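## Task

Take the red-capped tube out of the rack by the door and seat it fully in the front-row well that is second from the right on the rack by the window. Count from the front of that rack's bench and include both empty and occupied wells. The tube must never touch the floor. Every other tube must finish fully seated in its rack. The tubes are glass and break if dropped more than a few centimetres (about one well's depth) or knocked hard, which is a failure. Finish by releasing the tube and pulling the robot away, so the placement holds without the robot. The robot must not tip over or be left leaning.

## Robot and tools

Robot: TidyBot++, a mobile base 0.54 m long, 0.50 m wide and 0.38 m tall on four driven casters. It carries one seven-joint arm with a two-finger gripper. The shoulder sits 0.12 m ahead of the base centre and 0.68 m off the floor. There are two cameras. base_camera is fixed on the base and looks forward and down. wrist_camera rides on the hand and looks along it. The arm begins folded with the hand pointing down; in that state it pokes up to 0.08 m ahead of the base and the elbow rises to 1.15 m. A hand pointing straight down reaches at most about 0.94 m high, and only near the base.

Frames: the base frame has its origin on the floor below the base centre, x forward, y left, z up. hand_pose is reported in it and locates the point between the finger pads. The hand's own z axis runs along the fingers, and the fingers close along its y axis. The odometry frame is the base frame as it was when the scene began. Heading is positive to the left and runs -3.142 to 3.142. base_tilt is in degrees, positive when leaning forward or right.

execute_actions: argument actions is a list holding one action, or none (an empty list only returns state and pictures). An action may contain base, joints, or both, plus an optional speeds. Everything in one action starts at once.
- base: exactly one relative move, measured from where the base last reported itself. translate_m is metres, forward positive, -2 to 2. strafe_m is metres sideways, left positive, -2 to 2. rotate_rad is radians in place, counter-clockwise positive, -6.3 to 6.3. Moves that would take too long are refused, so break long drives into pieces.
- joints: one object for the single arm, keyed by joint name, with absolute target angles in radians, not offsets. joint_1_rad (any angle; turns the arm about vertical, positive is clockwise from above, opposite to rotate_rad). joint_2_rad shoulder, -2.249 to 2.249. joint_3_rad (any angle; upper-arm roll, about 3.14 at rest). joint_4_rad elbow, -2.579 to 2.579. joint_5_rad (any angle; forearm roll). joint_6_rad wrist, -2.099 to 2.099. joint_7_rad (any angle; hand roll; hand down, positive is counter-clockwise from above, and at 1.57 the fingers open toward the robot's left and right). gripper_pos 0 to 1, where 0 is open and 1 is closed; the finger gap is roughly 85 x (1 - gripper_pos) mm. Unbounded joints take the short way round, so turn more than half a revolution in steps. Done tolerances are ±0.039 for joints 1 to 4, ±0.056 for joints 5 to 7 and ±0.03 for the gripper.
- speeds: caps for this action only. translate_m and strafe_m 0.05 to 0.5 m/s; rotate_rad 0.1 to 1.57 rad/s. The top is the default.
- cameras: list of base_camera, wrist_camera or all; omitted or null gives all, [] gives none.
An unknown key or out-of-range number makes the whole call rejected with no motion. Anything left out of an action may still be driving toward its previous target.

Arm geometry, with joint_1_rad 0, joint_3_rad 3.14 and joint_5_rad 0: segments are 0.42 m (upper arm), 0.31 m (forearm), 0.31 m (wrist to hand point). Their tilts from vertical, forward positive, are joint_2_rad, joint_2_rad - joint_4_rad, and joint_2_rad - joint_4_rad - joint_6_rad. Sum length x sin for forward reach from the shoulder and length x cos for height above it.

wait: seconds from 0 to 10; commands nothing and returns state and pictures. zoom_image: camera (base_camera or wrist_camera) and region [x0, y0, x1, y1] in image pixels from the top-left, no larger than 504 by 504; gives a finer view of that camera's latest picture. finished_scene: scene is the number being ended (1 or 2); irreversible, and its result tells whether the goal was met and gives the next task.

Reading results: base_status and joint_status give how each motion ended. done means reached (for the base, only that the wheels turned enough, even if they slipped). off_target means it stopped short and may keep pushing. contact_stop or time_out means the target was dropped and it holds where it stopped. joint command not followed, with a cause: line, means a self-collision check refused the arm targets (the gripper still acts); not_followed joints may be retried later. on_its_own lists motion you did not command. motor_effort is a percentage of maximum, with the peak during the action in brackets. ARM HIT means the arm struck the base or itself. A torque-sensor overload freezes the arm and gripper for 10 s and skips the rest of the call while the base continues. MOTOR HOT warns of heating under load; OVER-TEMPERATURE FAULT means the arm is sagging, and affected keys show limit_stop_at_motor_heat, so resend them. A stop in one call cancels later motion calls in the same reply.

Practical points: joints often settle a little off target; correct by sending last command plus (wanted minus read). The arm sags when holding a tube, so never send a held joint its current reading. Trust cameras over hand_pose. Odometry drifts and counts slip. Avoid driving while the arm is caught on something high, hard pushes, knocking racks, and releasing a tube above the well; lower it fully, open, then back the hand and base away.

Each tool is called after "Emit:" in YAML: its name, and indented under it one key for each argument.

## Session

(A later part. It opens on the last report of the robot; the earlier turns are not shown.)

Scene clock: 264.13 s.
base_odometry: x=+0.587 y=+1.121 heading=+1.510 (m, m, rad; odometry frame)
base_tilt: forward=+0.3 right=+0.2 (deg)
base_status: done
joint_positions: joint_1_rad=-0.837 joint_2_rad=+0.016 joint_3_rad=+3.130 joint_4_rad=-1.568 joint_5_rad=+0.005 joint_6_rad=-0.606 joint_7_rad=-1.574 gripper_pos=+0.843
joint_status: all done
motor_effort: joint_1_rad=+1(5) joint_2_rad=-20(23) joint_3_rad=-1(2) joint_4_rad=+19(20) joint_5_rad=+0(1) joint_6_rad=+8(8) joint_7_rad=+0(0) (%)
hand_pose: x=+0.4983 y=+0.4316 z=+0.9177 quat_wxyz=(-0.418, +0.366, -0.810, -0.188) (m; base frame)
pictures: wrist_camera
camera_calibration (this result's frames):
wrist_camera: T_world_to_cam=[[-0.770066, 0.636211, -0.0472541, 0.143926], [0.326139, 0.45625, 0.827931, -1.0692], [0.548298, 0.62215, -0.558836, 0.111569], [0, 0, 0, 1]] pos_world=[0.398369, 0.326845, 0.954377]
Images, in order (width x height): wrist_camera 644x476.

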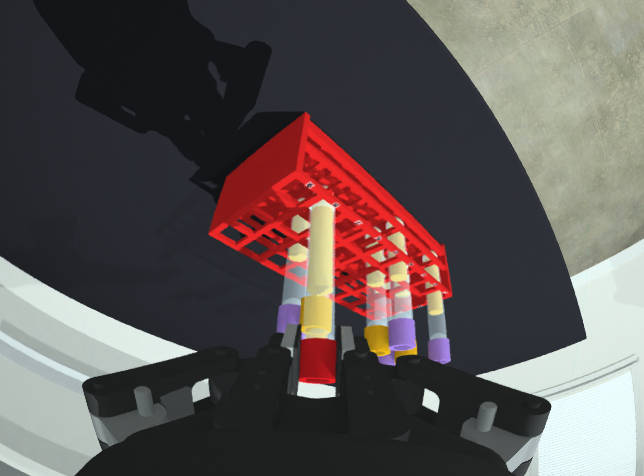

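Emit:
execute_actions:
  actions:
    - {"joints":{"joint_4_rad":-1.65,"joint_6_rad":-0.497}}
  cameras: ["wrist_camera"]

Emit:
zoom_image:
  camera: "wrist_camera"
  region: [220, 170, 420, 400]

Scene clock: 268.10 s.
base_odometry: x=+0.587 y=+1.121 heading=+1.510 (m, m, rad; odometry frame)
base_tilt: forward=+0.2 right=+0.1 (deg)
base_status: not commanded
joint_positions: joint_1_rad=-0.837 joint_2_rad=+0.016 joint_3_rad=+3.130 joint_4_rad=-1.634 joint_5_rad=+0.005 joint_6_rad=-0.544 joint_7_rad=-1.574 gripper_pos=+0.843
joint_status: all done
motor_effort: joint_1_rad=+2(0) joint_2_rad=-20(21) joint_3_rad=+0(2) joint_4_rad=+19(20) joint_5_rad=+0(1) joint_6_rad=+8(8) joint_7_rad=+0(0) (%)
hand_pose: x=+0.4970 y=+0.4302 z=+0.8956 quat_wxyz=(-0.416, +0.366, -0.811, -0.187) (m; base frame)
pictures: wrist_camera
camera_calibration (this result's frames):
wrist_camera: T_world_to_cam=[[-0.770402, 0.635816, -0.0470951, 0.142936], [0.328527, 0.459201, 0.825351, -1.05003], [0.546398, 0.62038, -0.562653, 0.105826], [0, 0, 0, 1]] pos_world=[0.397257, 0.32564, 0.932916]
Images, in order (width x height): wrist_camera 644x476.

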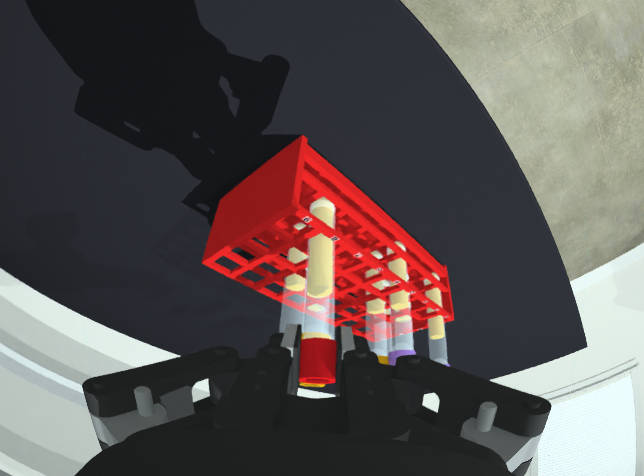

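Region (220, 170, 420, 400) of wrist_camera's 644x476 image, scaled by 2.191; it fills the left 438 columns of this view, and the rest is white.

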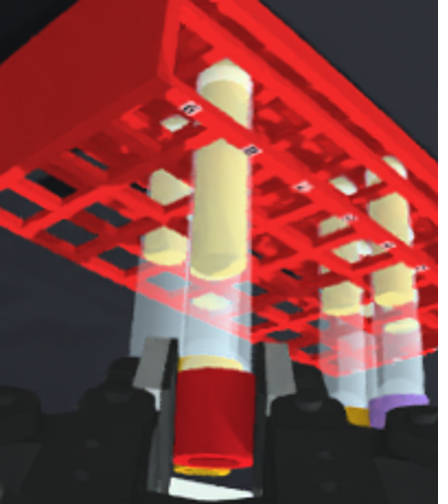

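Emit:
execute_actions:
  actions:
    - {"joints":{"joint_4_rad":-1.688,"joint_6_rad":-0.458}}
  cameras: ["wrist_camera"]

Scene clock: 270.97 s.
base_odometry: x=+0.587 y=+1.121 heading=+1.510 (m, m, rad; odometry frame)
base_tilt: forward=+0.3 right=+0.1 (deg)
base_status: not commanded
joint_positions: joint_1_rad=-0.837 joint_2_rad=+0.016 joint_3_rad=+3.130 joint_4_rad=-1.671 joint_5_rad=+0.005 joint_6_rad=-0.504 joint_7_rad=-1.574 gripper_pos=+0.843
joint_status: all done
motor_effort: joint_1_rad=+1(1) joint_2_rad=-20(21) joint_3_rad=-2(2) joint_4_rad=+18(19) joint_5_rad=+0(0) joint_6_rad=+7(9) joint_7_rad=+0(0) (%)
hand_pose: x=+0.4967 y=+0.4300 z=+0.8852 quat_wxyz=(-0.418, +0.366, -0.810, -0.188) (m; base frame)
pictures: wrist_camera
camera_calibration (this result's frames):
wrist_camera: T_world_to_cam=[[-0.770403, 0.635808, -0.0472016, 0.142478], [0.326287, 0.456796, 0.827571, -1.04106], [0.547738, 0.622162, -0.559373, 0.0959828], [0, 0, 0, 1]] pos_world=[0.396876, 0.325247, 0.921966]
Images, in order (width x height): wrist_camera 644x476.

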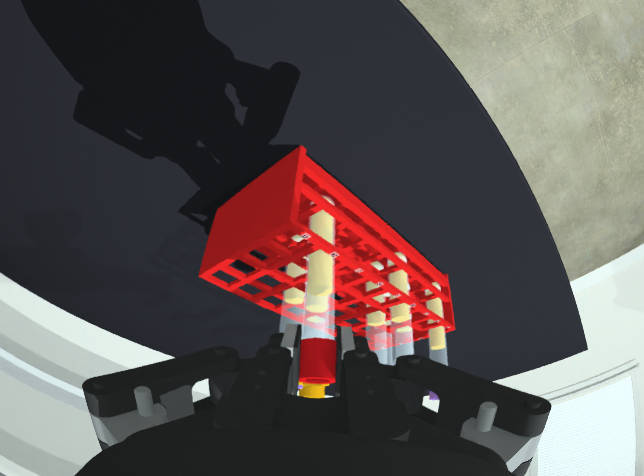

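Emit:
execute_actions:
  actions:
    - {"joints":{"gripper_pos":0.65}}
  cameras: ["wrist_camera"]

Scene clock: 274.07 s.
base_odometry: x=+0.587 y=+1.121 heading=+1.510 (m, m, rad; odometry frame)
base_tilt: forward=+0.3 right=+0.1 (deg)
base_status: not commanded
joint_positions: joint_1_rad=-0.837 joint_2_rad=+0.016 joint_3_rad=+3.130 joint_4_rad=-1.671 joint_5_rad=+0.005 joint_6_rad=-0.504 joint_7_rad=-1.574 gripper_pos=+0.650
joint_status: all done
motor_effort: joint_1_rad=+1(1) joint_2_rad=-20(20) joint_3_rad=-1(1) joint_4_rad=+18(19) joint_5_rad=+0(0) joint_6_rad=+8(7) joint_7_rad=+0(0) (%)
hand_pose: x=+0.4967 y=+0.4300 z=+0.8852 quat_wxyz=(-0.418, +0.366, -0.810, -0.188) (m; base frame)
pictures: wrist_camera
camera_calibration (this result's frames):
wrist_camera: T_world_to_cam=[[-0.770403, 0.635808, -0.0472018, 0.142478], [0.326286, 0.456797, 0.827571, -1.04106], [0.547738, 0.622162, -0.559373, 0.0959826], [0, 0, 0, 1]] pos_world=[0.396876, 0.325247, 0.921966]
Images, in order (width x height): wrist_camera 644x476.

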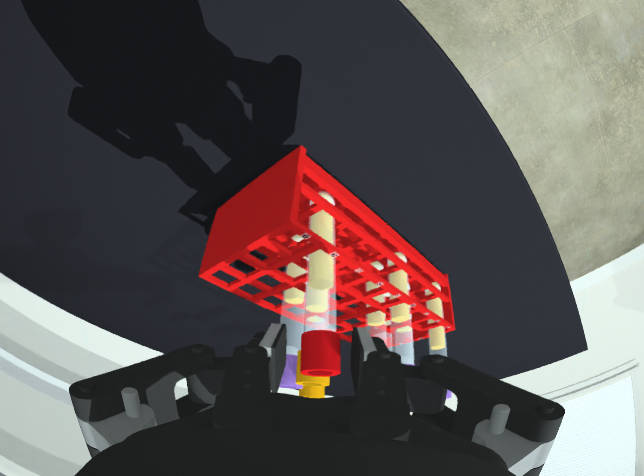

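Emit:
execute_actions:
  actions:
    - {"joints":{"joint_2_rad":-0.4,"joint_6_rad":-0.9}}
  cameras: ["wrist_camera"]

Scene clock: 278.30 s.
base_odometry: x=+0.587 y=+1.121 heading=+1.510 (m, m, rad; odometry frame)
base_tilt: forward=+0.2 right=+0.1 (deg)
base_status: not commanded
joint_positions: joint_1_rad=-0.837 joint_2_rad=-0.392 joint_3_rad=+3.130 joint_4_rad=-1.671 joint_5_rad=+0.005 joint_6_rad=-0.855 joint_7_rad=-1.574 gripper_pos=+0.650
joint_status: all done
motor_effort: joint_1_rad=+1(1) joint_2_rad=-5(21) joint_3_rad=+0(0) joint_4_rad=+18(19) joint_5_rad=+0(0) joint_6_rad=+8(8) joint_7_rad=+0(0) (%)
hand_pose: x=+0.3845 y=+0.3036 z=+0.9949 quat_wxyz=(-0.442, +0.360, -0.798, -0.196) (m; base frame)
pictures: wrist_camera
camera_calibration (this result's frames):
wrist_camera: T_world_to_cam=[[-0.766768, 0.639698, -0.0534176, 0.145219], [0.292698, 0.42247, 0.857815, -1.04426], [0.57131, 0.64211, -0.511175, 0.234336], [0, 0, 0, 1]] pos_world=[0.283124, 0.197804, 1.02333]
Images, in order (width x height): wrist_camera 644x476.

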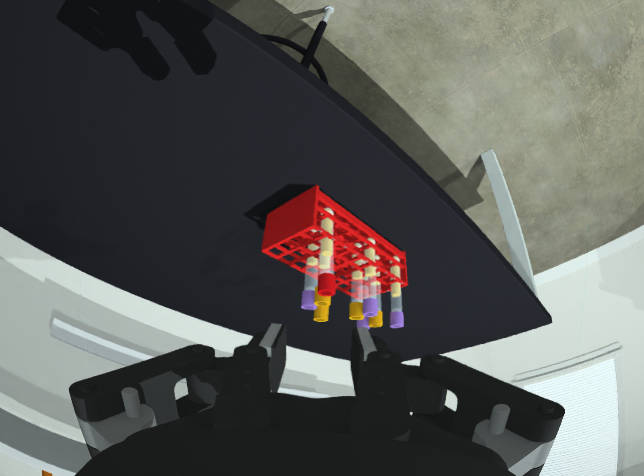

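Emit:
finished_scene:
  scene: 1

The scene is finished: the task was done.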